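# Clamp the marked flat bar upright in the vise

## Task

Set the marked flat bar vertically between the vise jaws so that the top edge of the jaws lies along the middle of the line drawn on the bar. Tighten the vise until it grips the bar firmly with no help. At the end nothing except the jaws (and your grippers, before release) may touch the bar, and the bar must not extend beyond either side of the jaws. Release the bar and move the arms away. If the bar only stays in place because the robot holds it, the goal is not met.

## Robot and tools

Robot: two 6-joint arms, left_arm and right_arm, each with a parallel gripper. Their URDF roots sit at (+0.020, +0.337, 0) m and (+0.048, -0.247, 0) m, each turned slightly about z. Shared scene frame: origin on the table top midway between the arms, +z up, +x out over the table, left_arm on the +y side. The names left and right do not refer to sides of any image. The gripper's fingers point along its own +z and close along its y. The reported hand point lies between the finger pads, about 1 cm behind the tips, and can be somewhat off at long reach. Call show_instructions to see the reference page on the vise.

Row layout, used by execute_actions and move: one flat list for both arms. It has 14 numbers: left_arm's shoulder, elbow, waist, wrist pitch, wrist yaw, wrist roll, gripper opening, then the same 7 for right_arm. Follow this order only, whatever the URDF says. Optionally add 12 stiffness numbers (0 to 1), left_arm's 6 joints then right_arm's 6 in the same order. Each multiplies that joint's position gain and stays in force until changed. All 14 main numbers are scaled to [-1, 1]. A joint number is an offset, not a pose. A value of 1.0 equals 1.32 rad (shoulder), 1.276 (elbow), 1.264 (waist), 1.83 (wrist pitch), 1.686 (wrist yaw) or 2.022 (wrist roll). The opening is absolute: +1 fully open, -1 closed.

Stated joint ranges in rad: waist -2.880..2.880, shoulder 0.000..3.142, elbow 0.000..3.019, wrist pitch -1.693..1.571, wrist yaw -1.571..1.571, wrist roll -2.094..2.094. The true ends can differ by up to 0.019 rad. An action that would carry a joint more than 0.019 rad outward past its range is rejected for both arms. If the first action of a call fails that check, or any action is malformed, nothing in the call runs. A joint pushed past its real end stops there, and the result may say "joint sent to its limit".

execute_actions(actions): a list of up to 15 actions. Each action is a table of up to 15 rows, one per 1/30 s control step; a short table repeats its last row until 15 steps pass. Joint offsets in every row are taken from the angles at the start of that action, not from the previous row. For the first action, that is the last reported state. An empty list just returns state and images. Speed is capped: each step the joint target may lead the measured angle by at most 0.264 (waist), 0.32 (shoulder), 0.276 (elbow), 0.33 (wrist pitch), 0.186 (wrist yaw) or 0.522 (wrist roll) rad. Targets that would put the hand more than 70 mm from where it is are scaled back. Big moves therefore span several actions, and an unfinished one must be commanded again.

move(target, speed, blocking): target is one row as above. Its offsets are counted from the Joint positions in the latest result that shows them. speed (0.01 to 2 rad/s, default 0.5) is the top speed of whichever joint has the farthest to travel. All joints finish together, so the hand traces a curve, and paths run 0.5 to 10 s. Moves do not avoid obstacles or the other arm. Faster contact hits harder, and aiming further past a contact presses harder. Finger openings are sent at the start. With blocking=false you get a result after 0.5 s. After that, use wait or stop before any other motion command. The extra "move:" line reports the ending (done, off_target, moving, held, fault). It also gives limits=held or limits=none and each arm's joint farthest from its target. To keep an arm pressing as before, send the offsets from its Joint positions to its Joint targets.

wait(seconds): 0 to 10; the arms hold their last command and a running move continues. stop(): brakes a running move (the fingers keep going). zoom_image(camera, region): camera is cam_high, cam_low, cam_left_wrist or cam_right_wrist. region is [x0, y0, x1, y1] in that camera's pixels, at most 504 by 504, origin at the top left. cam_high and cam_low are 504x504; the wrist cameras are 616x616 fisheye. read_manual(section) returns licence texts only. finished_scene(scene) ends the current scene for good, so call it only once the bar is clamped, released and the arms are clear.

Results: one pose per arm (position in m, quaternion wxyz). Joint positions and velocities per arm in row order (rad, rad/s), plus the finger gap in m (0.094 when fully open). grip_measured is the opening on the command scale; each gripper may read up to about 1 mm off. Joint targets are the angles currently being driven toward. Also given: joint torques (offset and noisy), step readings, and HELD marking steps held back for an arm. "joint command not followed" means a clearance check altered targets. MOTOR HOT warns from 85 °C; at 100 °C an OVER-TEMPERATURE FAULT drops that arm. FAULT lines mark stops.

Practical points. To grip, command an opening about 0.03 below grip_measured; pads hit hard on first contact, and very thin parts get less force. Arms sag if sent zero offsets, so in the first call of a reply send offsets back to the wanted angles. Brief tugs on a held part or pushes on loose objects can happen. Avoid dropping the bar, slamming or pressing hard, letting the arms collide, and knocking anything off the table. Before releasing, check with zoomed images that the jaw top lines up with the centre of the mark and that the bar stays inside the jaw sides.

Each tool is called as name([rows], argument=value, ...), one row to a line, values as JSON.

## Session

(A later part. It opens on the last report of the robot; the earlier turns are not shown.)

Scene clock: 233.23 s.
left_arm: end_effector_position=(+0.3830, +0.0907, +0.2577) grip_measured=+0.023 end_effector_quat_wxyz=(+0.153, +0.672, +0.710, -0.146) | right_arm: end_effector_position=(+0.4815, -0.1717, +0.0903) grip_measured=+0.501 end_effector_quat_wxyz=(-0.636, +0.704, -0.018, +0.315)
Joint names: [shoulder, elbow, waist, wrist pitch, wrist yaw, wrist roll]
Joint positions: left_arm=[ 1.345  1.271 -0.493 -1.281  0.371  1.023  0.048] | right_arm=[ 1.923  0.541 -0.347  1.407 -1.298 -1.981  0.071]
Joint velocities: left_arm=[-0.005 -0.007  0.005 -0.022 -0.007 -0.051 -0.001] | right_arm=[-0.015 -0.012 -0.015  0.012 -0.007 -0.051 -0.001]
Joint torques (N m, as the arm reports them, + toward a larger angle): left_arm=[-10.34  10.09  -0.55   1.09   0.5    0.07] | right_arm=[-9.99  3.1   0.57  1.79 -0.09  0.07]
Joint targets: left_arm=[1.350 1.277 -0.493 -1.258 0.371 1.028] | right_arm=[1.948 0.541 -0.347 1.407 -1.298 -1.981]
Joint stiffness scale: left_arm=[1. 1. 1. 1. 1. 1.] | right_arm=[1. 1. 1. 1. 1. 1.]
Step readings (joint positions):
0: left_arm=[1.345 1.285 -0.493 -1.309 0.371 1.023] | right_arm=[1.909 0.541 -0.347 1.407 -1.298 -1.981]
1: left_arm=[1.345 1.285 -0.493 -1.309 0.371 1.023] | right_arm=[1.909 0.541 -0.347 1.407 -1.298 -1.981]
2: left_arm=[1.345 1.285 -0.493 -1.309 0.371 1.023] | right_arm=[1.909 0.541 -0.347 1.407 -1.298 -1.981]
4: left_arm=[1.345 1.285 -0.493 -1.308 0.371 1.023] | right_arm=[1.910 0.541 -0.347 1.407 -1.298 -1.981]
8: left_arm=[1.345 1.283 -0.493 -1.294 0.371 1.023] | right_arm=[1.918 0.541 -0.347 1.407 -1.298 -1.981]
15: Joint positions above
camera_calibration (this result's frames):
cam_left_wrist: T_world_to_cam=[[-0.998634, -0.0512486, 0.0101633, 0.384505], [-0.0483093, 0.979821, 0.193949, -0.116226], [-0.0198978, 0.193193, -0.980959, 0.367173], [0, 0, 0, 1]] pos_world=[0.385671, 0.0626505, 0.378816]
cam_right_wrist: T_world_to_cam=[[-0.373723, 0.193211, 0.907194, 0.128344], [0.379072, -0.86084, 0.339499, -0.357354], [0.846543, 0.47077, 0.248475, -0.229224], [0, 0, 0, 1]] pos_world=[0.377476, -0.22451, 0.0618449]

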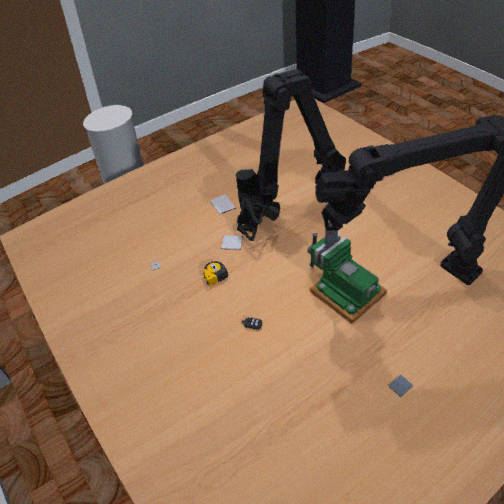

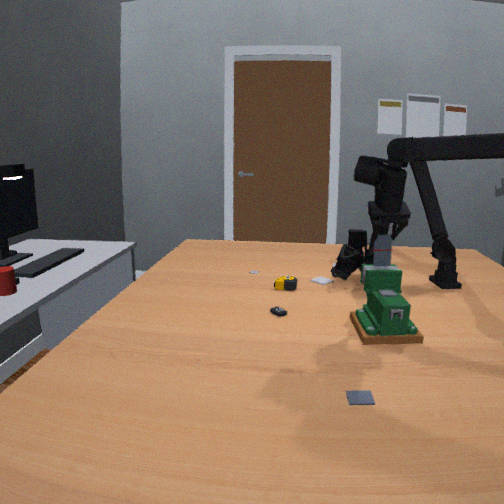

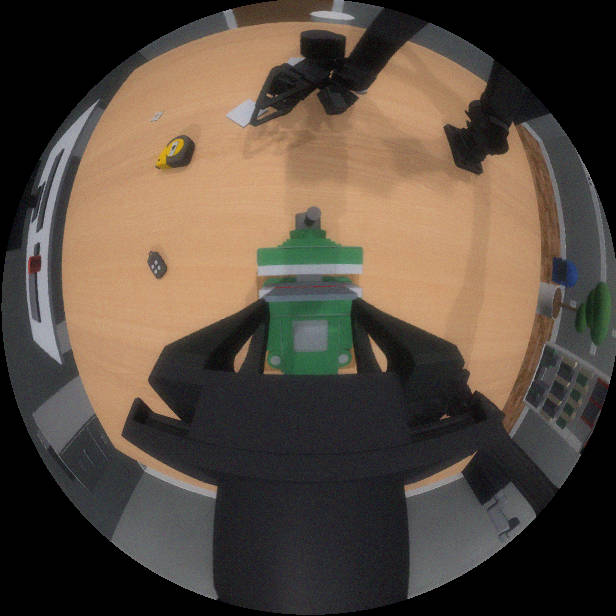

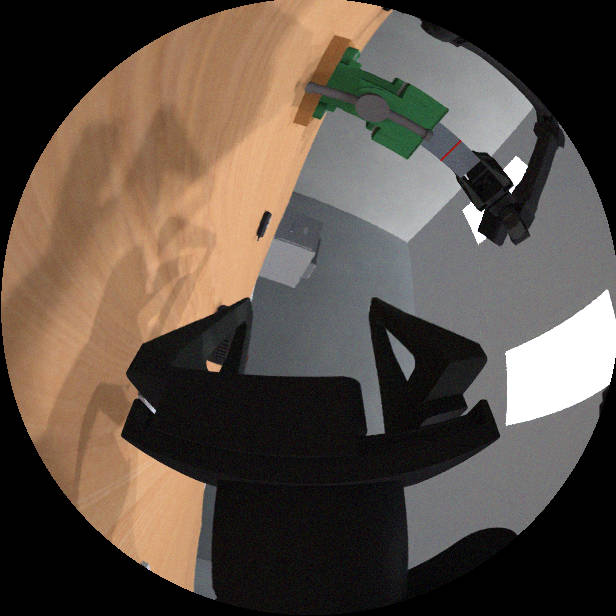

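execute_actions([
  [[0.0066,0.0008,0,0.0151,0,0.003,-0.005, 0,0,0,0,0,0,0.5],[0.0071,-0.003,0,0.0183,0,0.003,-0.005, 0,0,0,0,0,0,0.5],[0.0077,-0.0069,0,0.0214,0,0.003,-0.005, 0,0,0,0,0,0,0.5],[0.0083,-0.0107,0,0.0246,0,0.003,-0.005, 0,0,0,0,0,0,0.5],[0.0088,-0.0146,0,0.0277,0,0.003,-0.005, 0,0,0,0,0,0,0.5],[0.0094,-0.0184,0,0.0309,0,0.003,-0.005, 0,0,0,0,0,0,0.5],[0.01,-0.0223,0,0.034,0,0.003,-0.005, 0,0,0,0,0,0,0.5],[0.0105,-0.0261,0,0.0371,0,0.003,-0.005, 0,0,0,0,0,0,0.5],[0.0111,-0.03,0,0.0403,0,0.003,-0.005, 0,0,0,0,0,0,0.5],[0.0117,-0.0338,0,0.0434,0,0.003,-0.005, 0,0,0,0,0,0,0.5],[0.0122,-0.0377,0,0.0466,0,0.003,-0.005, 0,0,0,0,0,0,0.5],[0.0128,-0.0415,0,0.0497,0,0.003,-0.005, 0,0,0,0,0,0,0.5]],
])

zoom_image(camera="cam_left_wrist", region=[220, 190, 390, 330])

Scene clock: 243.67 s.
left_arm: end_effector_position=(+0.3827, +0.0908, +0.2331) grip_measured=+0.023 end_effector_quat_wxyz=(+0.153, +0.672, +0.710, -0.146) | right_arm: end_effector_position=(+0.4815, -0.1717, +0.0903) grip_measured=+0.501 end_effector_quat_wxyz=(-0.636, +0.704, -0.018, +0.315)
Joint names: [shoulder, elbow, waist, wrist pitch, wrist yaw, wrist roll]
Joint positions: left_arm=[ 1.351  1.212 -0.493 -1.216  0.371  1.023  0.048] | right_arm=[ 1.923  0.541 -0.347  1.407 -1.298 -1.981  0.071]
Joint velocities: left_arm=[ 0.054 -0.032 -0.015  0.032 -0.066 -0.066 -0.   ] | right_arm=[-0.005  0.012 -0.005 -0.012 -0.037 -0.022 -0.   ]
Joint torques (N m, as the arm reports them, + toward a larger angle): left_arm=[-8.89  9.57  0.26  0.96  0.52 -0.08] | right_arm=[-12.25   3.21   0.63   1.78  -0.09   0.07]
Joint targets: left_arm=[1.362 1.218 -0.493 -1.190 0.371 1.029] | right_arm=[1.923 0.541 -0.347 1.407 -1.298 -1.981]
Joint stiffness scale: left_arm=[1. 1. 1. 1. 1. 1.] | right_arm=[1. 1. 1. 1. 1. 1.]
Step readings (joint positions):
0: left_arm=[1.345 1.271 -0.493 -1.280 0.371 1.023] | right_arm=[1.923 0.541 -0.347 1.407 -1.298 -1.981]
1: left_arm=[1.345 1.270 -0.493 -1.280 0.371 1.023] | right_arm=[1.923 0.541 -0.347 1.407 -1.298 -1.981]
2: left_arm=[1.345 1.269 -0.493 -1.277 0.371 1.023] | right_arm=[1.923 0.541 -0.347 1.407 -1.298 -1.981]
4: left_arm=[1.345 1.263 -0.493 -1.268 0.371 1.023] | right_arm=[1.923 0.541 -0.347 1.407 -1.298 -1.981]
8: left_arm=[1.345 1.242 -0.493 -1.246 0.371 1.023] | right_arm=[1.923 0.541 -0.347 1.407 -1.298 -1.981]
15: Joint positions above
camera_calibration (this result's frames):
cam_left_wrist: T_world_to_cam=[[-0.998634, -0.0512486, 0.0101633, 0.384486], [-0.0483093, 0.979821, 0.193949, -0.111587], [-0.0198978, 0.193193, -0.980959, 0.342946], [0, 0, 0, 1]] pos_world=[0.385394, 0.0627852, 0.354151]
cam_right_wrist: T_world_to_cam=[[-0.373723, 0.193211, 0.907194, 0.128344], [0.379072, -0.86084, 0.339499, -0.357354], [0.846543, 0.47077, 0.248475, -0.229224], [0, 0, 0, 1]] pos_world=[0.377476, -0.22451, 0.0618449]

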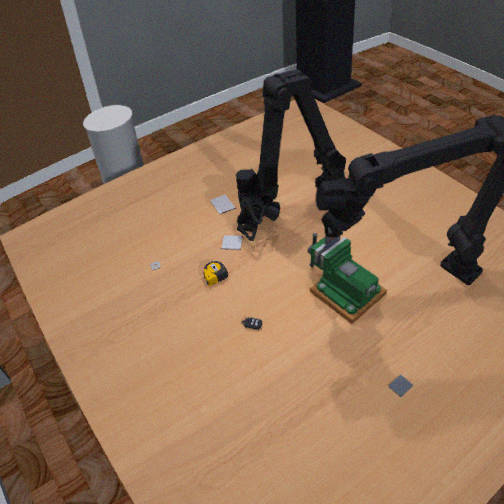

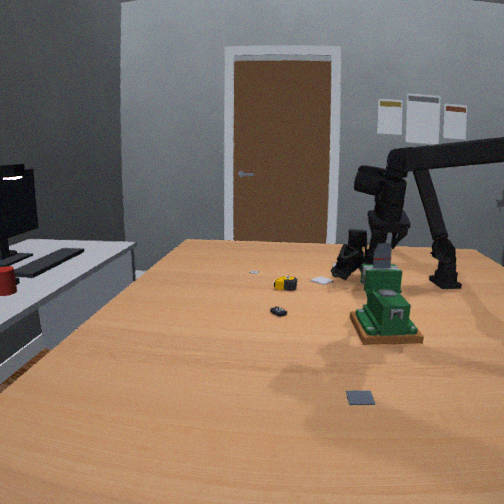

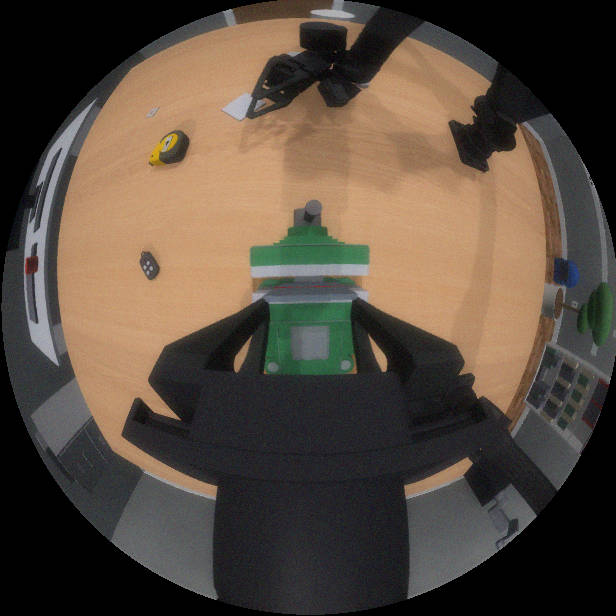

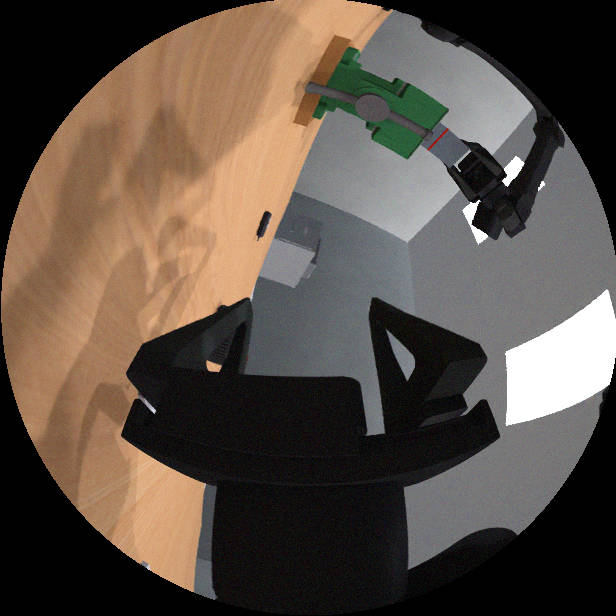

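Region (220, 190, 390, 330) of cam_left_wrist's 616x616 image, scaled by 2.965, with more detail than that image has; it fills the top 415 rows of this view, and the rest is white.

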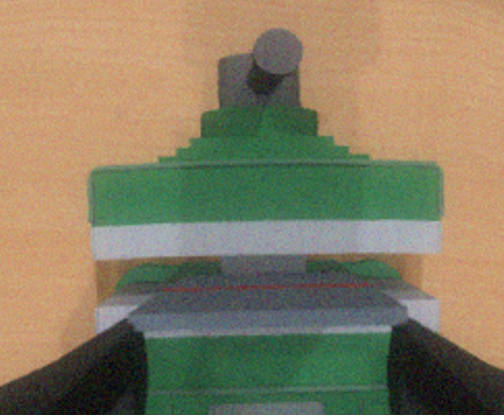

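execute_actions([
  [[0.009,0.0016,0,0.0158,0,0.003,-0.005, 0,0,0,0,0,0,0.5],[0.0097,-0.0016,0,0.0186,0,0.003,-0.005, 0,0,0,0,0,0,0.5],[0.0104,-0.0047,0,0.0213,0,0.003,-0.005, 0,0,0,0,0,0,0.5],[0.011,-0.0078,0,0.024,0,0.003,-0.005, 0,0,0,0,0,0,0.5],[0.0117,-0.011,0,0.0268,0,0.003,-0.005, 0,0,0,0,0,0,0.5],[0.0124,-0.0141,0,0.0295,0,0.003,-0.005, 0,0,0,0,0,0,0.5],[0.0131,-0.0172,0,0.0322,0,0.003,-0.005, 0,0,0,0,0,0,0.5],[0.0138,-0.0204,0,0.035,0,0.003,-0.005, 0,0,0,0,0,0,0.5],[0.0145,-0.0235,0,0.0377,0,0.003,-0.005, 0,0,0,0,0,0,0.5],[0.0151,-0.0266,0,0.0404,0,0.003,-0.005, 0,0,0,0,0,0,0.5],[0.0158,-0.0298,0,0.0432,0,0.003,-0.005, 0,0,0,0,0,0,0.5],[0.0165,-0.0329,0,0.0459,0,0.003,-0.005, 0,0,0,0,0,0,0.5]],
])

zoom_image(camera="cam_low", region=[340, 220, 430, 310])

zoom_image(camera="cam_right_wrist", region=[330, 40, 510, 220])

Scene clock: 246.37 s.
left_arm: end_effector_position=(+0.3830, +0.0907, +0.2111) grip_measured=+0.023 end_effector_quat_wxyz=(+0.153, +0.672, +0.710, -0.146) | right_arm: end_effector_position=(+0.4815, -0.1717, +0.0903) grip_measured=+0.501 end_effector_quat_wxyz=(-0.636, +0.704, -0.018, +0.315)
Joint names: [shoulder, elbow, waist, wrist pitch, wrist yaw, wrist roll]
Joint positions: left_arm=[ 1.362  1.163 -0.493 -1.157  0.371  1.023  0.048] | right_arm=[ 1.923  0.541 -0.347  1.407 -1.298 -1.981  0.071]
Joint velocities: left_arm=[ 0.044 -0.042  0.005  0.012 -0.066 -0.066  0.   ] | right_arm=[-0.015 -0.007  0.015 -0.002 -0.022 -0.037  0.   ]
Joint torques (N m, as the arm reports them, + toward a larger angle): left_arm=[-10.19   9.69   0.13   0.98   0.45   0.03] | right_arm=[-12.26   3.21   0.64   1.78  -0.09   0.07]
Joint targets: left_arm=[1.373 1.169 -0.493 -1.132 0.371 1.029] | right_arm=[1.923 0.541 -0.347 1.407 -1.298 -1.981]
Joint stiffness scale: left_arm=[1. 1. 1. 1. 1. 1.] | right_arm=[1. 1. 1. 1. 1. 1.]
Step readings (joint positions):
0: left_arm=[1.353 1.210 -0.493 -1.213 0.371 1.023] | right_arm=[1.923 0.541 -0.347 1.407 -1.298 -1.981]
1: left_arm=[1.353 1.210 -0.493 -1.213 0.371 1.023] | right_arm=[1.923 0.541 -0.347 1.407 -1.298 -1.981]
2: left_arm=[1.353 1.209 -0.493 -1.211 0.371 1.023] | right_arm=[1.923 0.541 -0.347 1.407 -1.298 -1.981]
4: left_arm=[1.353 1.205 -0.493 -1.203 0.371 1.023] | right_arm=[1.923 0.541 -0.347 1.407 -1.298 -1.981]
8: left_arm=[1.354 1.189 -0.493 -1.184 0.371 1.023] | right_arm=[1.923 0.541 -0.347 1.407 -1.298 -1.981]
15: Joint positions above
camera_calibration (this result's frames):
cam_left_wrist: T_world_to_cam=[[-0.998634, -0.0512486, 0.0101633, 0.385005], [-0.0483093, 0.979821, 0.193949, -0.107167], [-0.0198978, 0.193193, -0.980959, 0.321432], [0, 0, 0, 1]] pos_world=[0.385698, 0.0626375, 0.332184]
cam_right_wrist: T_world_to_cam=[[-0.373723, 0.193211, 0.907194, 0.128344], [0.379072, -0.86084, 0.339499, -0.357354], [0.846543, 0.47077, 0.248475, -0.229224], [0, 0, 0, 1]] pos_world=[0.377476, -0.22451, 0.0618449]

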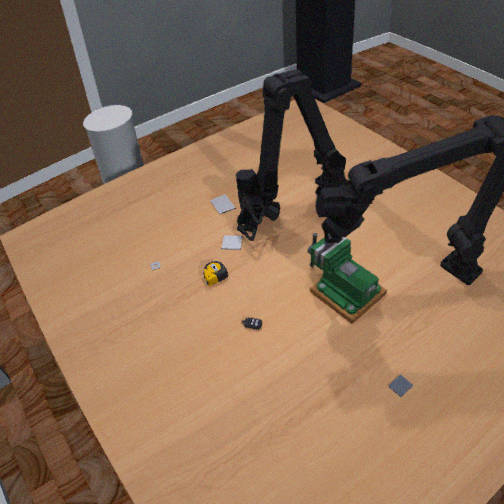

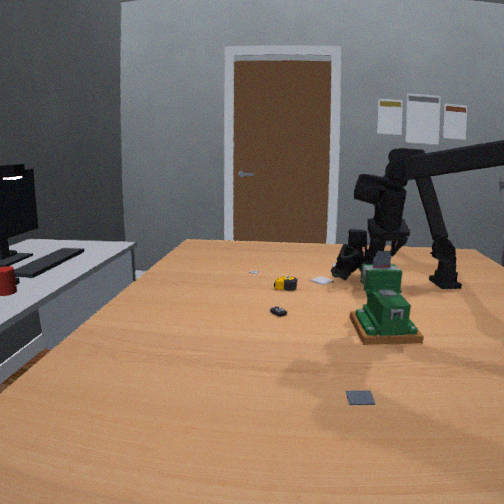

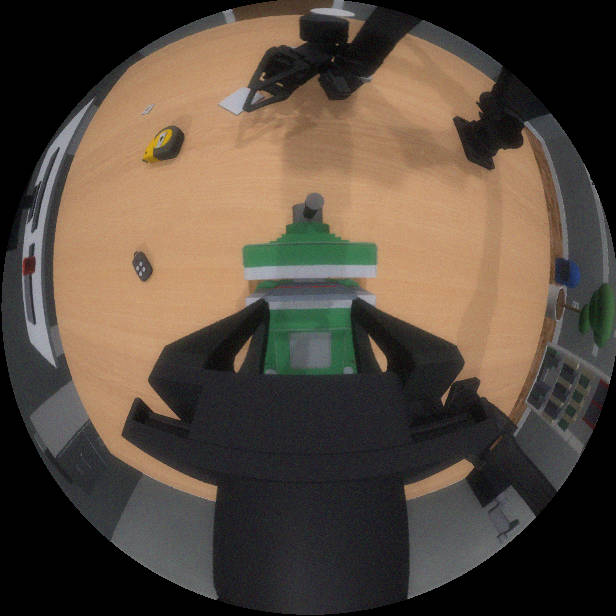

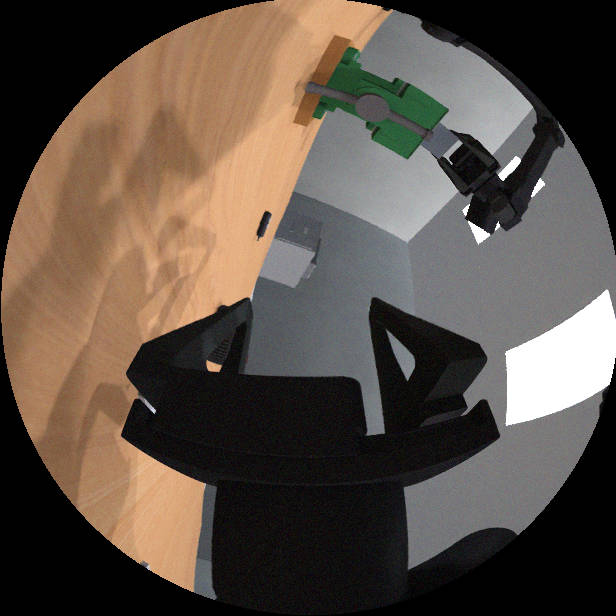

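Region (340, 220, 430, 310) of cam_low's 504x504 image, scaled by 5.600, with more detail than that image has.

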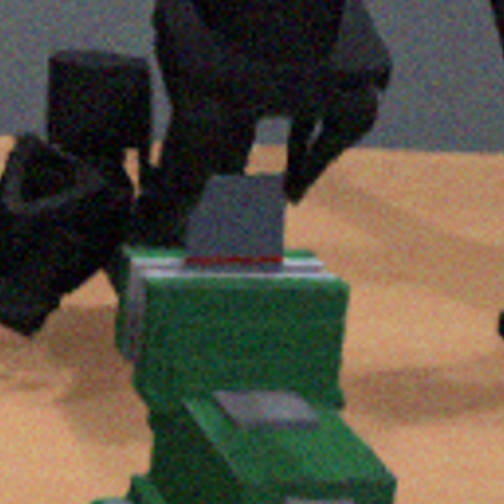

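Region (330, 40, 510, 220) of cam_right_wrist's 616x616 image, scaled by 2.800, with more detail than that image has.

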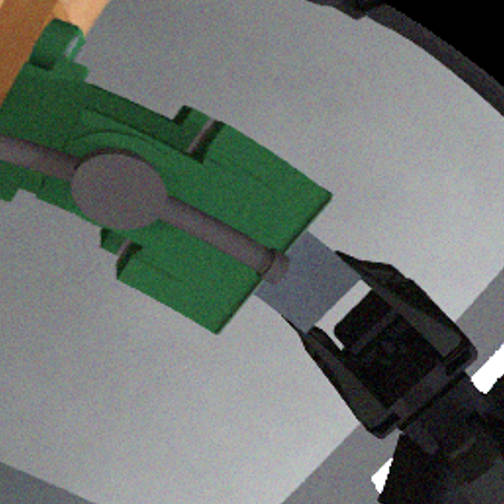

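execute_actions([
  [[0.0095,0.004,0.004,0.0137,0,0.003,-0.005, 0,0,0.0061,0,0.03,0.033,0.5],[0.0095,0.0033,0.008,0.0143,0,0.003,-0.005, 0,0,0.0122,0,0.06,0.066,0.5],[0.0095,0.0026,0.012,0.015,0,0.003,-0.005, 0,0,0.0183,0,0.06,0.099,0.5],[0.0095,0.0019,0.014,0.0156,0,0.003,-0.005, 0,0,0.0244,0,0.06,0.132,0.5],[0.0095,0.0012,0.016,0.0162,0,0.003,-0.005, 0,0,0.0305,0,0.06,0.165,0.5],[0.0095,0.0005,0.018,0.0168,0,0.003,-0.005, 0,0,0.0366,0,0.06,0.198,0.5],[0.0095,-0.0002,0.019,0.0174,0,0.003,-0.005, 0,0,0.0427,0,0.06,0.231,0.5],[0.0095,-0.0008,0.02,0.018,0,0.003,-0.005, 0,0,0.0488,0,0.06,0.264,0.5],[0.0095,-0.0008,0.02,0.018,0,0.003,-0.005, 0,0,0.0549,0,0.06,0.297,0.5],[0.0095,-0.0008,0.02,0.018,0,0.003,-0.005, 0,0,0.061,0,0.06,0.33,0.5],[0.0095,-0.0008,0.02,0.018,0,0.003,-0.005, 0,0,0.0671,0,0.03,0.363,0.5],[0.0095,-0.0008,0.02,0.018,0,0.003,-0.005, 0,0,0.0732,0,-0.005,0.396,0.5],[0.0095,-0.0008,0.02,0.018,0,0.003,-0.005, 0,0,0.0793,0,-0.005,0.429,0.5],[0.0095,-0.0008,0.02,0.018,0,0.003,-0.005, 0,0,0.0854,0,-0.005,0.462,0.5],[0.0095,-0.0008,0.02,0.018,0,0.003,-0.005, 0,0,0.0915,0,-0.005,0.495,0.5]],
])

Scene clock: 271.20 s.
left_arm: end_effector_position=(+0.3871, +0.0946, +0.2083) grip_measured=+0.023 end_effector_quat_wxyz=(+0.156, +0.667, +0.714, -0.145) | right_arm: end_effector_position=(+0.4867, -0.1476, +0.0905) grip_measured=+0.501 end_effector_quat_wxyz=(+0.692, -0.679, +0.186, -0.158)
Joint names: [shoulder, elbow, waist, wrist pitch, wrist yaw, wrist roll]
Joint positions: left_arm=[ 1.364  1.158 -0.481 -1.146  0.371  1.023  0.048] | right_arm=[ 1.923  0.54  -0.278  1.407 -1.223 -1.504  0.071]
Joint velocities: left_arm=[-0.005 -0.007 -0.005 -0.002 -0.051 -0.051 -0.   ] | right_arm=[-0.005 -0.002  0.005  0.002  0.007  0.022 -0.   ]
Joint torques (N m, as the arm reports them, + toward a larger angle): left_arm=[-9.51  9.53  1.47  1.07  0.41  0.05] | right_arm=[-12.65   3.27  -0.25   1.84  -0.17   0.25]
Joint targets: left_arm=[1.374 1.162 -0.468 -1.124 0.371 1.029] | right_arm=[1.923 0.541 -0.283 1.407 -1.225 -1.488]
Joint stiffness scale: left_arm=[1. 1. 1. 1. 1. 1.] | right_arm=[1. 1. 1. 1. 1. 1.]
Step readings (joint positions):
0: left_arm=[1.364 1.162 -0.493 -1.155 0.371 1.023] | right_arm=[1.923 0.541 -0.347 1.407 -1.298 -1.981]
1: left_arm=[1.364 1.162 -0.493 -1.155 0.371 1.023] | right_arm=[1.923 0.541 -0.347 1.407 -1.276 -1.973]
2: left_arm=[1.364 1.162 -0.493 -1.155 0.371 1.023] | right_arm=[1.923 0.541 -0.346 1.407 -1.236 -1.955]
4: left_arm=[1.364 1.162 -0.493 -1.154 0.371 1.023] | right_arm=[1.923 0.541 -0.343 1.407 -1.203 -1.890]
8: left_arm=[1.364 1.162 -0.488 -1.149 0.371 1.023] | right_arm=[1.923 0.541 -0.315 1.407 -1.199 -1.695]
12: left_arm=[1.364 1.159 -0.481 -1.147 0.371 1.023] | right_arm=[1.923 0.540 -0.280 1.407 -1.225 -1.505] HELD right_arm
15: Joint positions above
HELD right_arm: steps 12 to 14.
joint command not followed: on one or more control steps a check withheld the commanded joint targets of the right arm, and it was not sent them on those steps.
cause: the commanded joint targets would bring two parts of the arm too close to each other (its wrist (the part past the wrist pitch) and its wrist camera, with the wrist yaw and the wrist roll between them); next, command targets that bring no two parts of the arm closer together.
camera_calibration (this result's frames):
cam_left_wrist: T_world_to_cam=[[-0.997961, -0.0634224, 0.00715472, 0.390807], [-0.0608665, 0.979441, 0.192331, -0.10506], [-0.0192057, 0.191503, -0.981304, 0.317974], [0, 0, 0, 1]] pos_world=[0.389722, 0.0667926, 0.329439]
cam_right_wrist: T_world_to_cam=[[0.035571, -0.0258338, 0.999033, -0.114417], [0.441856, -0.896242, -0.0389082, -0.340132], [0.896381, 0.442813, -0.0204654, -0.249072], [0, 0, 0, 1]] pos_world=[0.377623, -0.197505, 0.0959755]

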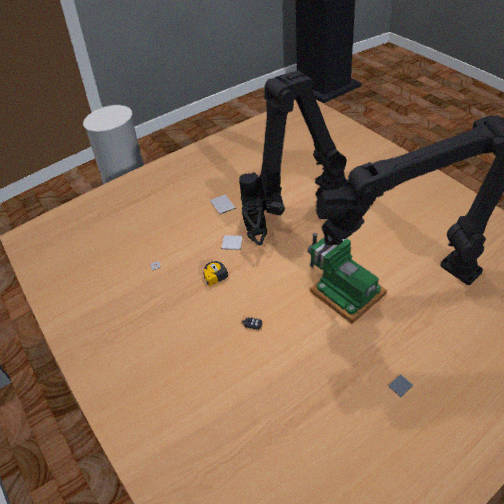

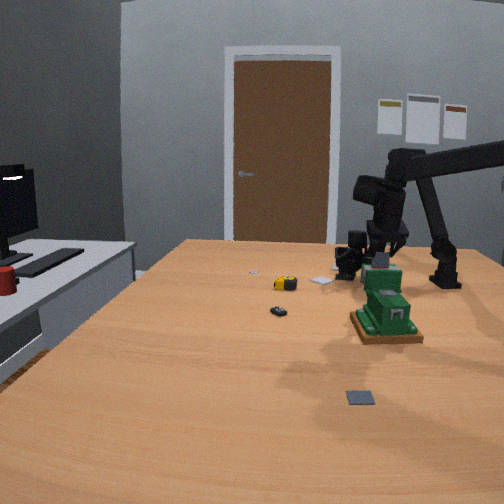

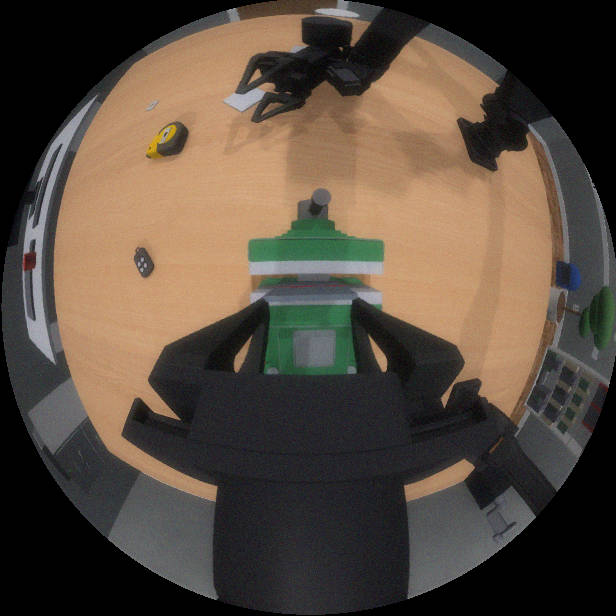

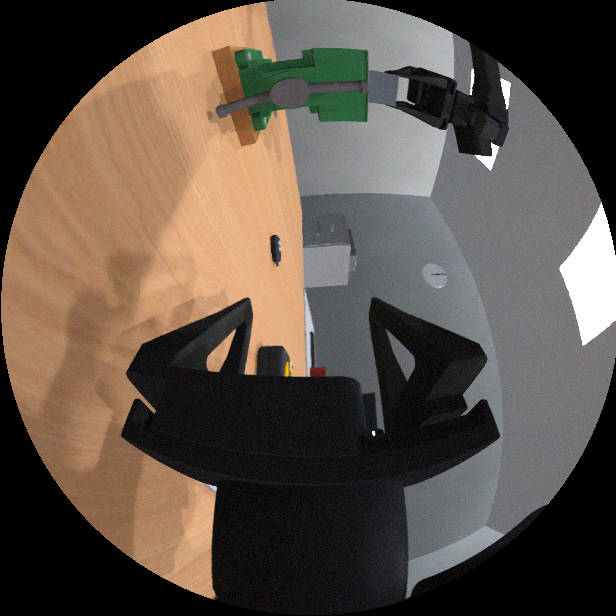

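zoom_image(camera="cam_low", region=[350, 235, 420, 295])

zoom_image(camera="cam_left_wrist", region=[220, 190, 400, 340])

Region (350, 235, 420, 295) of cam_low's 504x504 image, scaled by 7.200, with more detail than that image has; it fills the top 432 rows of this view, and the rest is white.

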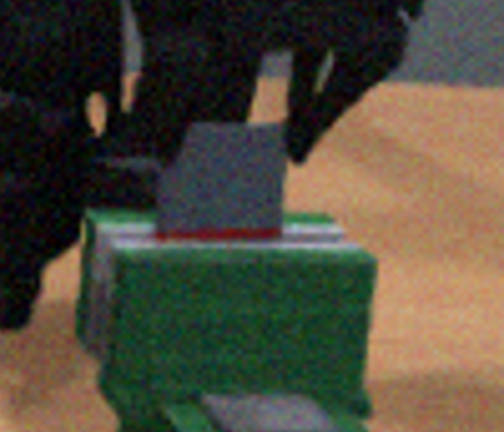

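Region (220, 190, 400, 340) of cam_left_wrist's 616x616 image, scaled by 2.800, with more detail than that image has.

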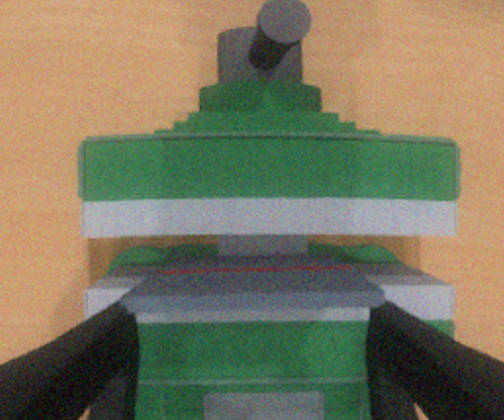

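execute_actions([
  [[0.004,0.012,0.004,0.004,0,0.003,-0.005, 0,0,0.008,0,0.012,0.025,0.5],[0.004,0.012,0.004,0.004,0,0.003,-0.005, 0,0,0.016,0,0.012,0.05,0.5],[0.004,0.012,0.004,0.004,0,0.003,-0.005, 0,0,0.024,0,0.012,0.075,0.5],[0.004,0.012,0.004,0.004,0,0.003,-0.005, 0,0,0.032,0,0.012,0.1,0.5],[0.004,0.012,0.004,0.004,0,0.003,-0.005, 0,0,0.04,0,0.012,0.125,0.5],[0.004,0.012,0.004,0.004,0,0.003,-0.005, 0,0,0.048,0,0.012,0.15,0.5],[0.004,0.012,0.004,0.004,0,0.003,-0.005, 0,0,0.056,0,0.012,0.175,0.5],[0.004,0.012,0.004,0.004,0,0.003,-0.005, 0,0,0.064,0,0.012,0.2,0.5],[0.004,0.012,0.004,0.004,0,0.003,-0.005, 0,0,0.072,0,0.012,0.225,0.5],[0.004,0.012,0.004,0.004,0,0.003,-0.005, 0,0,0.08,0,0.012,0.25,0.5],[0.004,0.012,0.004,0.004,0,0.003,-0.005, 0,0,0.088,0,0.012,0.255,0.5],[0.004,0.012,0.004,0.004,0,0.003,-0.005, 0,0,0.096,0,0.012,0.255,0.5]],
  [[0.004,0.012,0.004,0.004,0,0.003,-0.005, 0,0,0.01,0,-0.125,0.0173,0.5],[0.004,0.012,0.004,0.004,0,0.003,-0.005, 0,0,0.01,0,-0.125,0.0346,0.5],[0.004,0.012,0.004,0.004,0,0.003,-0.005, 0,0,0.01,0,-0.125,0.0519,0.5],[0.004,0.012,0.004,0.004,0,0.003,-0.005, 0,0,0.01,0,-0.125,0.0692,0.5],[0.004,0.012,0.004,0.004,0,0.003,-0.005, 0,0,0.01,0,-0.125,0.0865,0.5],[0.004,0.012,0.004,0.004,0,0.003,-0.005, 0,0,0.01,0,-0.125,0.1038,0.5],[0.004,0.012,0.004,0.004,0,0.003,-0.005, 0,0,0.01,0,-0.125,0.1211,0.5],[0.004,0.012,0.004,0.004,0,0.003,-0.005, 0,0,0.01,0,-0.125,0.1384,0.5],[0.004,0.012,0.004,0.004,0,0.003,-0.005, 0,0,0.01,0,-0.125,0.1557,0.5],[0.004,0.012,0.004,0.004,0,0.003,-0.005, 0,0,0.01,0,-0.125,0.173,0.5],[0.004,0.012,0.004,0.004,0,0.003,-0.005, 0,0,0.01,0,-0.125,0.1903,0.5],[0.004,0.012,0.004,0.004,0,0.003,-0.005, 0,0,0.01,0,-0.125,0.2076,0.5],[0.004,0.012,0.004,0.004,0,0.003,-0.005, 0,0,0.01,0,-0.125,0.2249,0.5],[0.004,0.012,0.004,0.004,0,0.003,-0.005, 0,0,0.01,0,-0.125,0.2422,0.5],[0.004,0.012,0.004,0.004,0,0.003,-0.005, 0,0,0.01,0,-0.125,0.2595,0.5]],
])

Scene clock: 289.53 s.
left_arm: end_effector_position=(+0.3871, +0.0946, +0.2083) grip_measured=+0.023 end_effector_quat_wxyz=(+0.156, +0.667, +0.714, -0.145) | right_arm: end_effector_position=(+0.4753, -0.0991, +0.0906) grip_measured=+0.501 end_effector_quat_wxyz=(+0.709, -0.635, +0.304, +0.037)
Joint names: [shoulder, elbow, waist, wrist pitch, wrist yaw, wrist roll]
Joint positions: left_arm=[ 1.364  1.158 -0.481 -1.146  0.371  1.023  0.048] | right_arm=[ 1.923  0.54  -0.163  1.407 -1.205 -1.049  0.071]
Joint velocities: left_arm=[-0.015 -0.002 -0.024  0.002 -0.022 -0.007  0.   ] | right_arm=[ 0.015  0.002  0.005  0.002 -0.051 -0.051  0.001]
Joint torques (N m, as the arm reports them, + toward a larger angle): left_arm=[-10.22  10.12   0.24   0.6    0.43   0.03] | right_arm=[-12.47   3.27  -0.08   1.87  -0.09   0.04]
Joint targets: left_arm=[1.370 1.173 -0.476 -1.138 0.371 1.029] | right_arm=[1.923 0.540 -0.171 1.407 -1.205 -1.051]
Joint stiffness scale: left_arm=[1. 1. 1. 1. 1. 1.] | right_arm=[1. 1. 1. 1. 1. 1.]
previous command not reached (right arm): its joint targets would have brought two parts of the arm too close to each other.
Step readings (joint positions; steps 1 to 15: 1st action; 16 to 30: 2nd action):
0: left_arm=[1.364 1.158 -0.481 -1.146 0.371 1.023] | right_arm=[1.923 0.540 -0.245 1.407 -1.295 -1.054]
1: left_arm=[1.364 1.158 -0.481 -1.146 0.371 1.023] | right_arm=[1.923 0.540 -0.245 1.407 -1.294 -1.054]
2: left_arm=[1.364 1.158 -0.481 -1.146 0.371 1.023] | right_arm=[1.923 0.540 -0.245 1.407 -1.290 -1.059]
4: left_arm=[1.364 1.158 -0.481 -1.146 0.371 1.023] | right_arm=[1.923 0.540 -0.245 1.407 -1.272 -1.082]
8: left_arm=[1.364 1.158 -0.481 -1.146 0.371 1.023] | right_arm=[1.923 0.540 -0.237 1.407 -1.213 -1.125]
15: left_arm=[1.364 1.158 -0.481 -1.146 0.371 1.023] | right_arm=[1.923 0.540 -0.171 1.407 -1.205 -1.051]
16: left_arm=[1.364 1.158 -0.481 -1.146 0.371 1.023] | right_arm=[1.923 0.540 -0.165 1.407 -1.205 -1.049] HELD right_arm
17: left_arm=[1.364 1.158 -0.481 -1.146 0.371 1.023] | right_arm=[1.923 0.540 -0.163 1.407 -1.205 -1.049] HELD right_arm
19: left_arm=[1.364 1.158 -0.481 -1.146 0.371 1.023] | right_arm=[1.923 0.540 -0.163 1.407 -1.205 -1.049] HELD right_arm
23: left_arm=[1.364 1.158 -0.481 -1.146 0.371 1.023] | right_arm=[1.923 0.540 -0.163 1.407 -1.205 -1.049] HELD right_arm
30: Joint positions above HELD right_arm
HELD right_arm: steps 16 to 30.
joint command not followed: on one or more control steps a check withheld the commanded joint targets of the right arm, and it was not sent them on those steps. On the call's last step the targets were still withheld.
cause: the commanded joint targets would bring two parts of the arm too close to each other (its wrist (the part past the wrist pitch) and its wrist camera, with the wrist yaw and the wrist roll between them); next, command targets that bring no two parts of the arm closer together.
camera_calibration (this result's frames):
cam_left_wrist: T_world_to_cam=[[-0.997961, -0.0634224, 0.00715472, 0.390807], [-0.0608665, 0.979441, 0.192331, -0.10506], [-0.0192057, 0.191503, -0.981304, 0.317974], [0, 0, 0, 1]] pos_world=[0.389722, 0.0667926, 0.329439]
cam_right_wrist: T_world_to_cam=[[0.43956, -0.188874, 0.878131, -0.310028], [0.437529, -0.808791, -0.392971, -0.248819], [0.784446, 0.556942, -0.272875, -0.172955], [0, 0, 0, 1]] pos_world=[0.380816, -0.163473, 0.127272]

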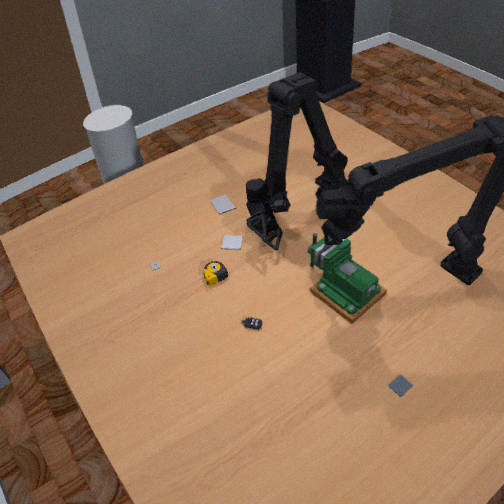

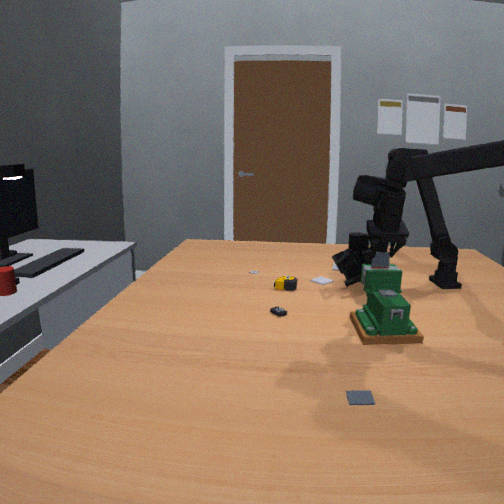

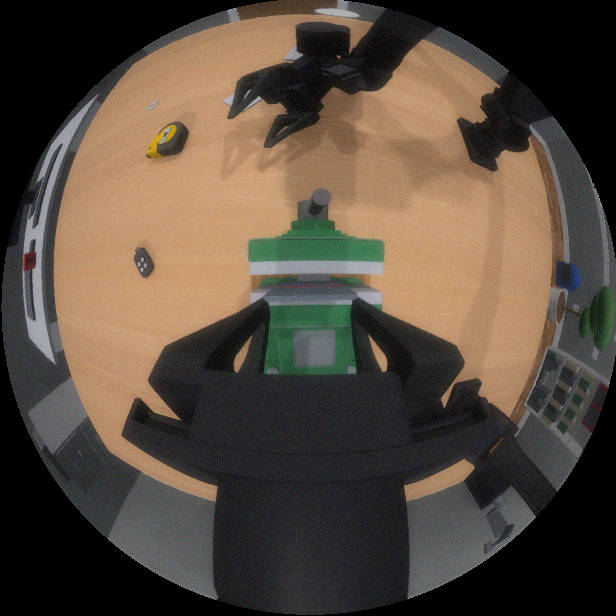

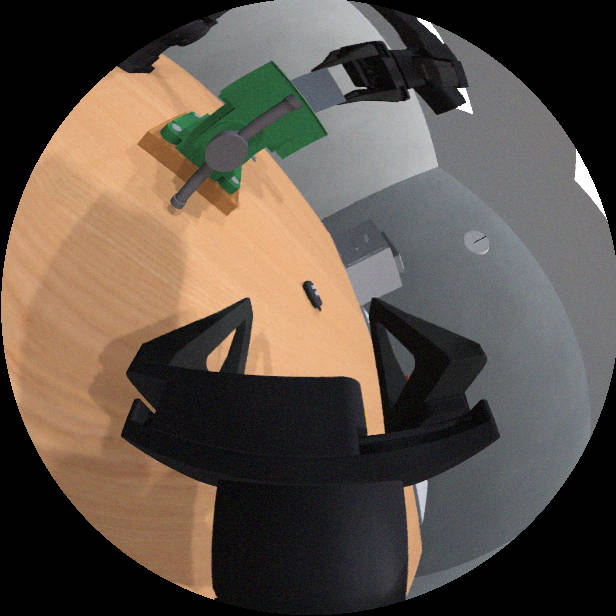

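execute_actions([
  [[0.004,0.012,0.004,0.004,0,0.003,-0.005, 0,0,0.005,0,0,0.033,0.5],[0.004,0.012,0.004,0.004,0,0.003,-0.005, 0,0,0.01,0,0,0.066,0.5],[0.004,0.012,0.004,0.004,0,0.003,-0.005, 0,0,0.015,0,0,0.099,0.5],[0.004,0.012,0.004,0.004,0,0.003,-0.005, 0,0,0.02,0,0,0.132,0.5],[0.004,0.012,0.004,0.004,0,0.003,-0.005, 0,0,0.025,0,0,0.165,0.5],[0.004,0.012,0.004,0.004,0,0.003,-0.005, 0,0,0.03,0,0,0.198,0.5],[0.004,0.012,0.004,0.004,0,0.003,-0.005, 0,0,0.035,0,0,0.231,0.5],[0.004,0.012,0.004,0.004,0,0.003,-0.005, 0,0,0.04,0,0,0.264,0.5],[0.004,0.012,0.004,0.004,0,0.003,-0.005, 0,0,0.045,0,0,0.297,0.5],[0.004,0.012,0.004,0.004,0,0.003,-0.005, 0,0,0.05,0,0,0.33,0.5],[0.004,0.012,0.004,0.004,0,0.003,-0.005, 0,0,0.055,0,0,0.363,0.5],[0.004,0.012,0.004,0.004,0,0.003,-0.005, 0,0,0.06,0,0,0.396,0.5],[0.004,0.012,0.004,0.004,0,0.003,-0.005, 0,0,0.065,0,0,0.429,0.5],[0.004,0.012,0.004,0.004,0,0.003,-0.005, 0,0,0.07,0,0,0.462,0.5],[0.004,0.012,0.004,0.004,0,0.003,-0.005, 0,0,0.075,0,0,0.495,0.5]],
  [[0.004,0.012,0.004,0.004,0,0.003,-0.005, 0,0,0.024,0,0,0.184,0.5],[0.004,0.012,0.004,0.004,0,0.003,-0.005, 0,0,0.028,0,0,0.217,0.5],[0.004,0.012,0.004,0.004,0,0.003,-0.005, 0,0,0.032,0,0,0.25,0.5],[0.004,0.012,0.004,0.004,0,0.003,-0.005, 0,0,0.036,0,0,0.283,0.5],[0.004,0.012,0.004,0.004,0,0.003,-0.005, 0,0,0.04,0,0,0.31,0.5],[0.004,0.012,0.004,0.004,0,0.003,-0.005, 0,0,0.044,0,0,0.325,0.5],[0.004,0.012,0.004,0.004,0,0.003,-0.005, 0,0,0.048,0,0,0.325,0.5],[0.004,0.012,0.004,0.004,0,0.003,-0.005, 0,0,0.052,0,-0.025,0.325,0.5],[0.004,0.012,0.004,0.004,0,0.003,-0.005, 0,0,0.056,0,-0.05,0.325,0.5],[0.004,0.012,0.004,0.004,0,0.003,-0.005, 0,0,0.06,0,-0.075,0.325,0.5],[0.004,0.012,0.004,0.004,0,0.003,-0.005, 0,0,0.064,0,-0.1,0.325,0.5],[0.004,0.012,0.004,0.004,0,0.003,-0.005, 0,0,0.066,0,-0.125,0.325,0.5],[0.004,0.012,0.004,0.004,0,0.003,-0.005, 0,0,0.066,0,-0.15,0.325,0.5],[0.004,0.012,0.004,0.004,0,0.003,-0.005, 0,0,0.066,0,-0.17,0.325,0.5],[0.004,0.012,0.004,0.004,0,0.003,-0.005, 0,0,0.066,0,-0.175,0.325,0.5]],
])

Scene clock: 297.87 s.
left_arm: end_effector_position=(+0.3871, +0.0946, +0.2083) grip_measured=+0.023 end_effector_quat_wxyz=(+0.156, +0.667, +0.714, -0.145) | right_arm: end_effector_position=(+0.4427, -0.0623, +0.0901) grip_measured=+0.501 end_effector_quat_wxyz=(+0.614, -0.529, +0.466, +0.355)
Joint names: [shoulder, elbow, waist, wrist pitch, wrist yaw, wrist roll]
Joint positions: left_arm=[ 1.364  1.158 -0.481 -1.146  0.371  1.023  0.048] | right_arm=[ 1.923  0.54  -0.089  1.407 -1.328 -0.301  0.071]
Joint velocities: left_arm=[ 0.005  0.007  0.005 -0.007  0.037  0.022 -0.   ] | right_arm=[ 0.005  0.012  0.142 -0.002 -0.564  0.755  0.001]
Joint torques (N m, as the arm reports them, + toward a larger angle): left_arm=[-10.11  10.2    0.61   0.49   0.51   0.04] | right_arm=[-11.91   3.11   1.25   1.78  -0.1    0.16]
Joint targets: left_arm=[1.370 1.173 -0.476 -1.138 0.371 1.029] | right_arm=[1.923 0.540 -0.070 1.407 -1.351 -0.179]
Joint stiffness scale: left_arm=[1. 1. 1. 1. 1. 1.] | right_arm=[1. 1. 1. 1. 1. 1.]
Step readings (joint positions; steps 1 to 15: 1st action; 16 to 30: 2nd action):
0: left_arm=[1.364 1.158 -0.481 -1.146 0.371 1.023] | right_arm=[1.923 0.540 -0.163 1.407 -1.205 -1.049]
1: left_arm=[1.364 1.158 -0.481 -1.146 0.371 1.023] | right_arm=[1.923 0.540 -0.163 1.407 -1.205 -1.048]
2: left_arm=[1.364 1.158 -0.481 -1.146 0.371 1.023] | right_arm=[1.923 0.540 -0.163 1.407 -1.205 -1.041]
4: left_arm=[1.364 1.158 -0.481 -1.146 0.371 1.023] | right_arm=[1.923 0.540 -0.163 1.407 -1.205 -1.014]
8: left_arm=[1.364 1.158 -0.481 -1.146 0.371 1.023] | right_arm=[1.923 0.540 -0.160 1.407 -1.205 -0.929]
15: left_arm=[1.364 1.158 -0.481 -1.146 0.371 1.023] | right_arm=[1.923 0.540 -0.136 1.407 -1.205 -0.739]
16: left_arm=[1.364 1.158 -0.481 -1.146 0.371 1.023] | right_arm=[1.923 0.540 -0.131 1.407 -1.205 -0.710]
17: left_arm=[1.364 1.158 -0.481 -1.146 0.371 1.023] | right_arm=[1.923 0.540 -0.128 1.407 -1.205 -0.680]
19: left_arm=[1.364 1.158 -0.481 -1.146 0.371 1.023] | right_arm=[1.923 0.540 -0.123 1.407 -1.205 -0.621]
23: left_arm=[1.364 1.158 -0.481 -1.146 0.371 1.023] | right_arm=[1.923 0.540 -0.116 1.407 -1.206 -0.503]
30: Joint positions above
camera_calibration (this result's frames):
cam_left_wrist: T_world_to_cam=[[-0.997961, -0.0634224, 0.00715472, 0.390807], [-0.0608665, 0.979441, 0.192331, -0.10506], [-0.0192057, 0.191503, -0.981304, 0.317974], [0, 0, 0, 1]] pos_world=[0.389722, 0.0667926, 0.329439]
cam_right_wrist: T_world_to_cam=[[0.929398, -0.185385, 0.319144, -0.454603], [0.142599, -0.617189, -0.773785, -0.0282023], [0.34042, 0.764663, -0.547178, 0.0661843], [0, 0, 0, 1]] pos_world=[0.403998, -0.152291, 0.159476]

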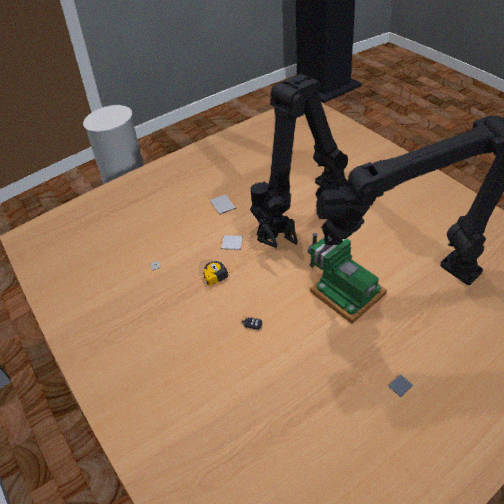

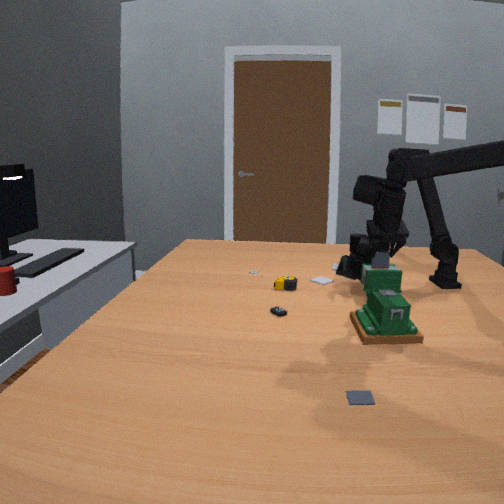

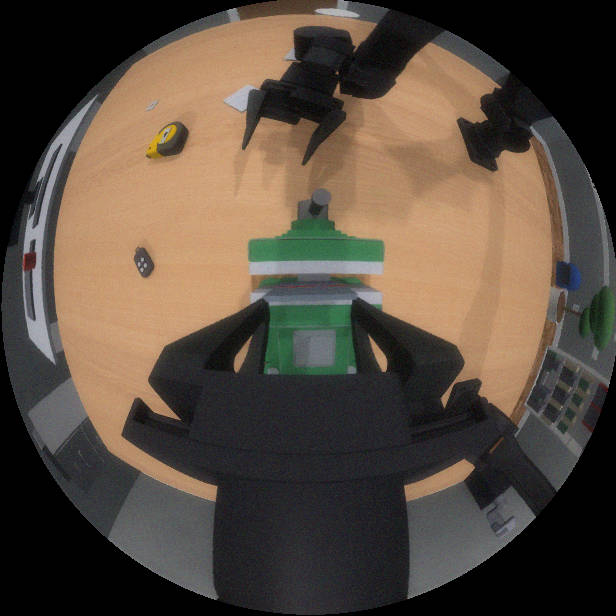

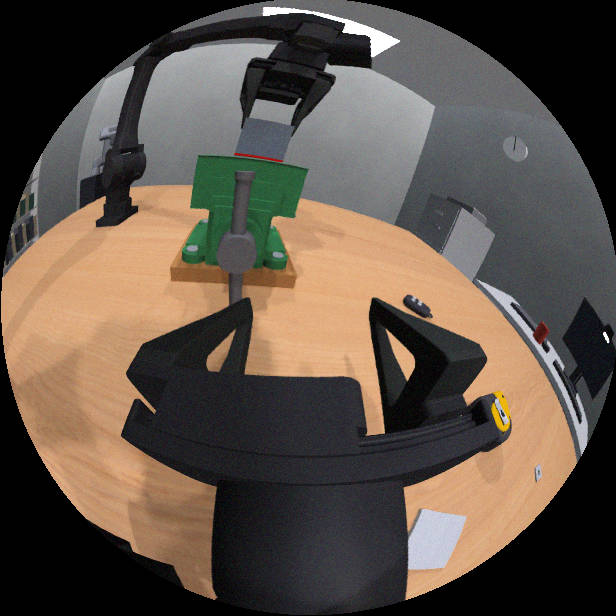

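execute_actions([
  [[0.004,0.012,0.004,0.004,0,0.003,-0.005, 0,0,0.035,0,-0.105,0.12,0.5],[0.004,0.012,0.004,0.004,0,0.003,-0.005, 0,0,0.04,0,-0.105,0.13,0.5],[0.004,0.012,0.004,0.004,0,0.003,-0.005, 0,0,0.045,0,-0.105,0.14,0.5],[0.004,0.012,0.004,0.004,0,0.003,-0.005, 0,0,0.05,0,-0.105,0.15,0.5],[0.004,0.012,0.004,0.004,0,0.003,-0.005, 0,0,0.055,0,-0.105,0.16,0.5],[0.004,0.012,0.004,0.004,0,0.003,-0.005, 0,0,0.06,0,-0.105,0.16,0.5],[0.004,0.012,0.004,0.004,0,0.003,-0.005, 0,0,0.065,0,-0.105,0.16,0.5],[0.004,0.012,0.004,0.004,0,0.003,-0.005, 0,0,0.07,0,-0.105,0.16,0.5],[0.004,0.012,0.004,0.004,0,0.003,-0.005, 0,0,0.075,0,-0.105,0.16,0.5],[0.004,0.012,0.004,0.004,0,0.003,-0.005, 0,0,0.078,0,-0.105,0.16,0.5]],
])

Scene clock: 300.60 s.
left_arm: end_effector_position=(+0.3871, +0.0946, +0.2083) grip_measured=+0.023 end_effector_quat_wxyz=(+0.156, +0.667, +0.714, -0.145) | right_arm: end_effector_position=(+0.3938, -0.0257, +0.0894) grip_measured=+0.501 end_effector_quat_wxyz=(+0.489, -0.523, +0.475, +0.512)
Joint names: [shoulder, elbow, waist, wrist pitch, wrist yaw, wrist roll]
Joint positions: left_arm=[ 1.364  1.158 -0.481 -1.146  0.371  1.023  0.048] | right_arm=[ 1.923  0.54   0.005  1.407 -1.503  0.     0.071]
Joint velocities: left_arm=[-0.015 -0.012 -0.005 -0.002  0.022 -0.022 -0.001] | right_arm=[-0.024 -0.027 -0.005 -0.022 -0.037  0.11  -0.   ]
Joint torques (N m, as the arm reports them, + toward a larger angle): left_arm=[-9.72 10.1   0.11  0.53  0.51  0.01] | right_arm=[-12.23   3.16   0.5    1.72  -0.19   0.13]
Joint targets: left_arm=[1.370 1.173 -0.476 -1.138 0.371 1.029] | right_arm=[1.923 0.540 0.010 1.407 -1.505 0.022]
Joint stiffness scale: left_arm=[1. 1. 1. 1. 1. 1.] | right_arm=[1. 1. 1. 1. 1. 1.]
Step readings (joint positions):
0: left_arm=[1.364 1.158 -0.481 -1.146 0.371 1.023] | right_arm=[1.923 0.540 -0.060 1.407 -1.487 -0.097]
1: left_arm=[1.364 1.158 -0.481 -1.146 0.371 1.023] | right_arm=[1.923 0.540 -0.060 1.407 -1.494 -0.094]
2: left_arm=[1.364 1.158 -0.481 -1.146 0.371 1.023] | right_arm=[1.923 0.540 -0.059 1.407 -1.499 -0.087]
4: left_arm=[1.364 1.158 -0.481 -1.146 0.371 1.023] | right_arm=[1.923 0.540 -0.052 1.407 -1.502 -0.065]
8: left_arm=[1.364 1.158 -0.481 -1.146 0.371 1.023] | right_arm=[1.923 0.540 -0.024 1.407 -1.502 -0.023]
15: Joint positions above
camera_calibration (this result's frames):
cam_left_wrist: T_world_to_cam=[[-0.997961, -0.0634224, 0.00715472, 0.390807], [-0.0608665, 0.979441, 0.192331, -0.10506], [-0.0192057, 0.191503, -0.981304, 0.317974], [0, 0, 0, 1]] pos_world=[0.389722, 0.0667926, 0.329439]
cam_right_wrist: T_world_to_cam=[[0.99704, 0.0729977, 0.024127, -0.395754], [0.0619813, -0.577525, -0.814017, 0.0371418], [-0.0454874, 0.813103, -0.58034, 0.210638], [0, 0, 0, 1]] pos_world=[0.401862, -0.120931, 0.162024]

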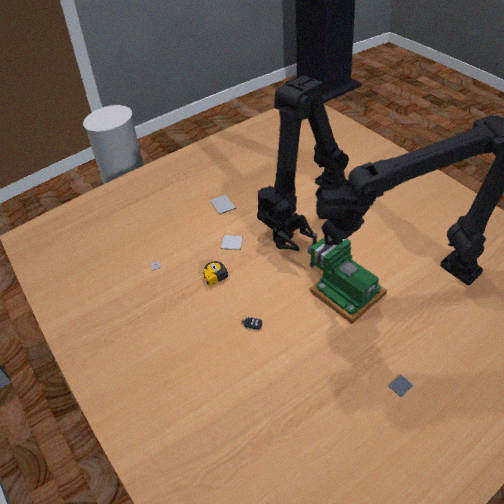

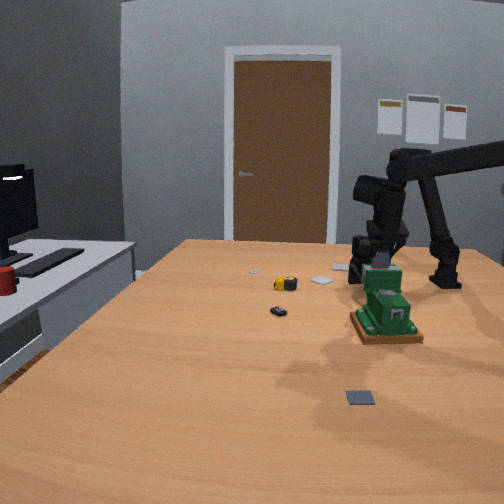

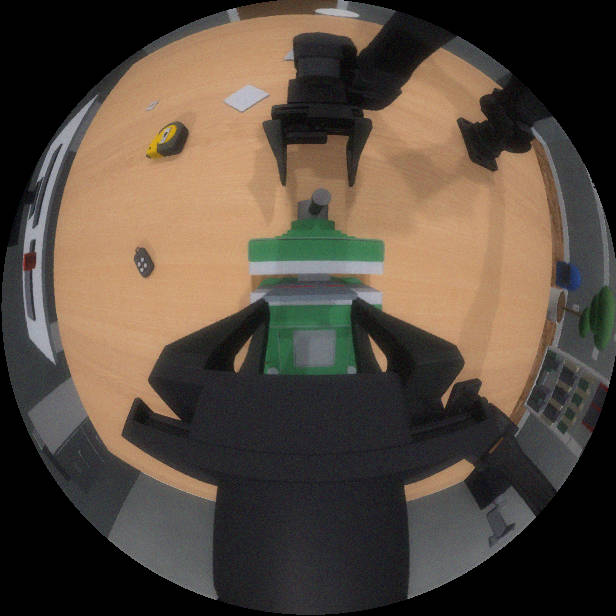

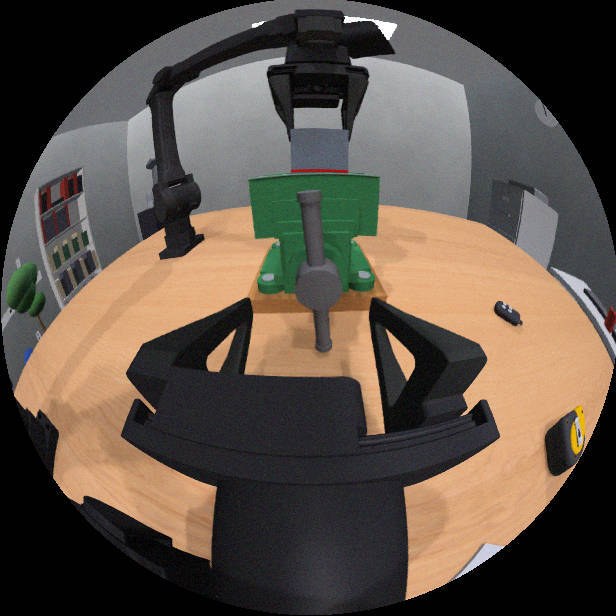

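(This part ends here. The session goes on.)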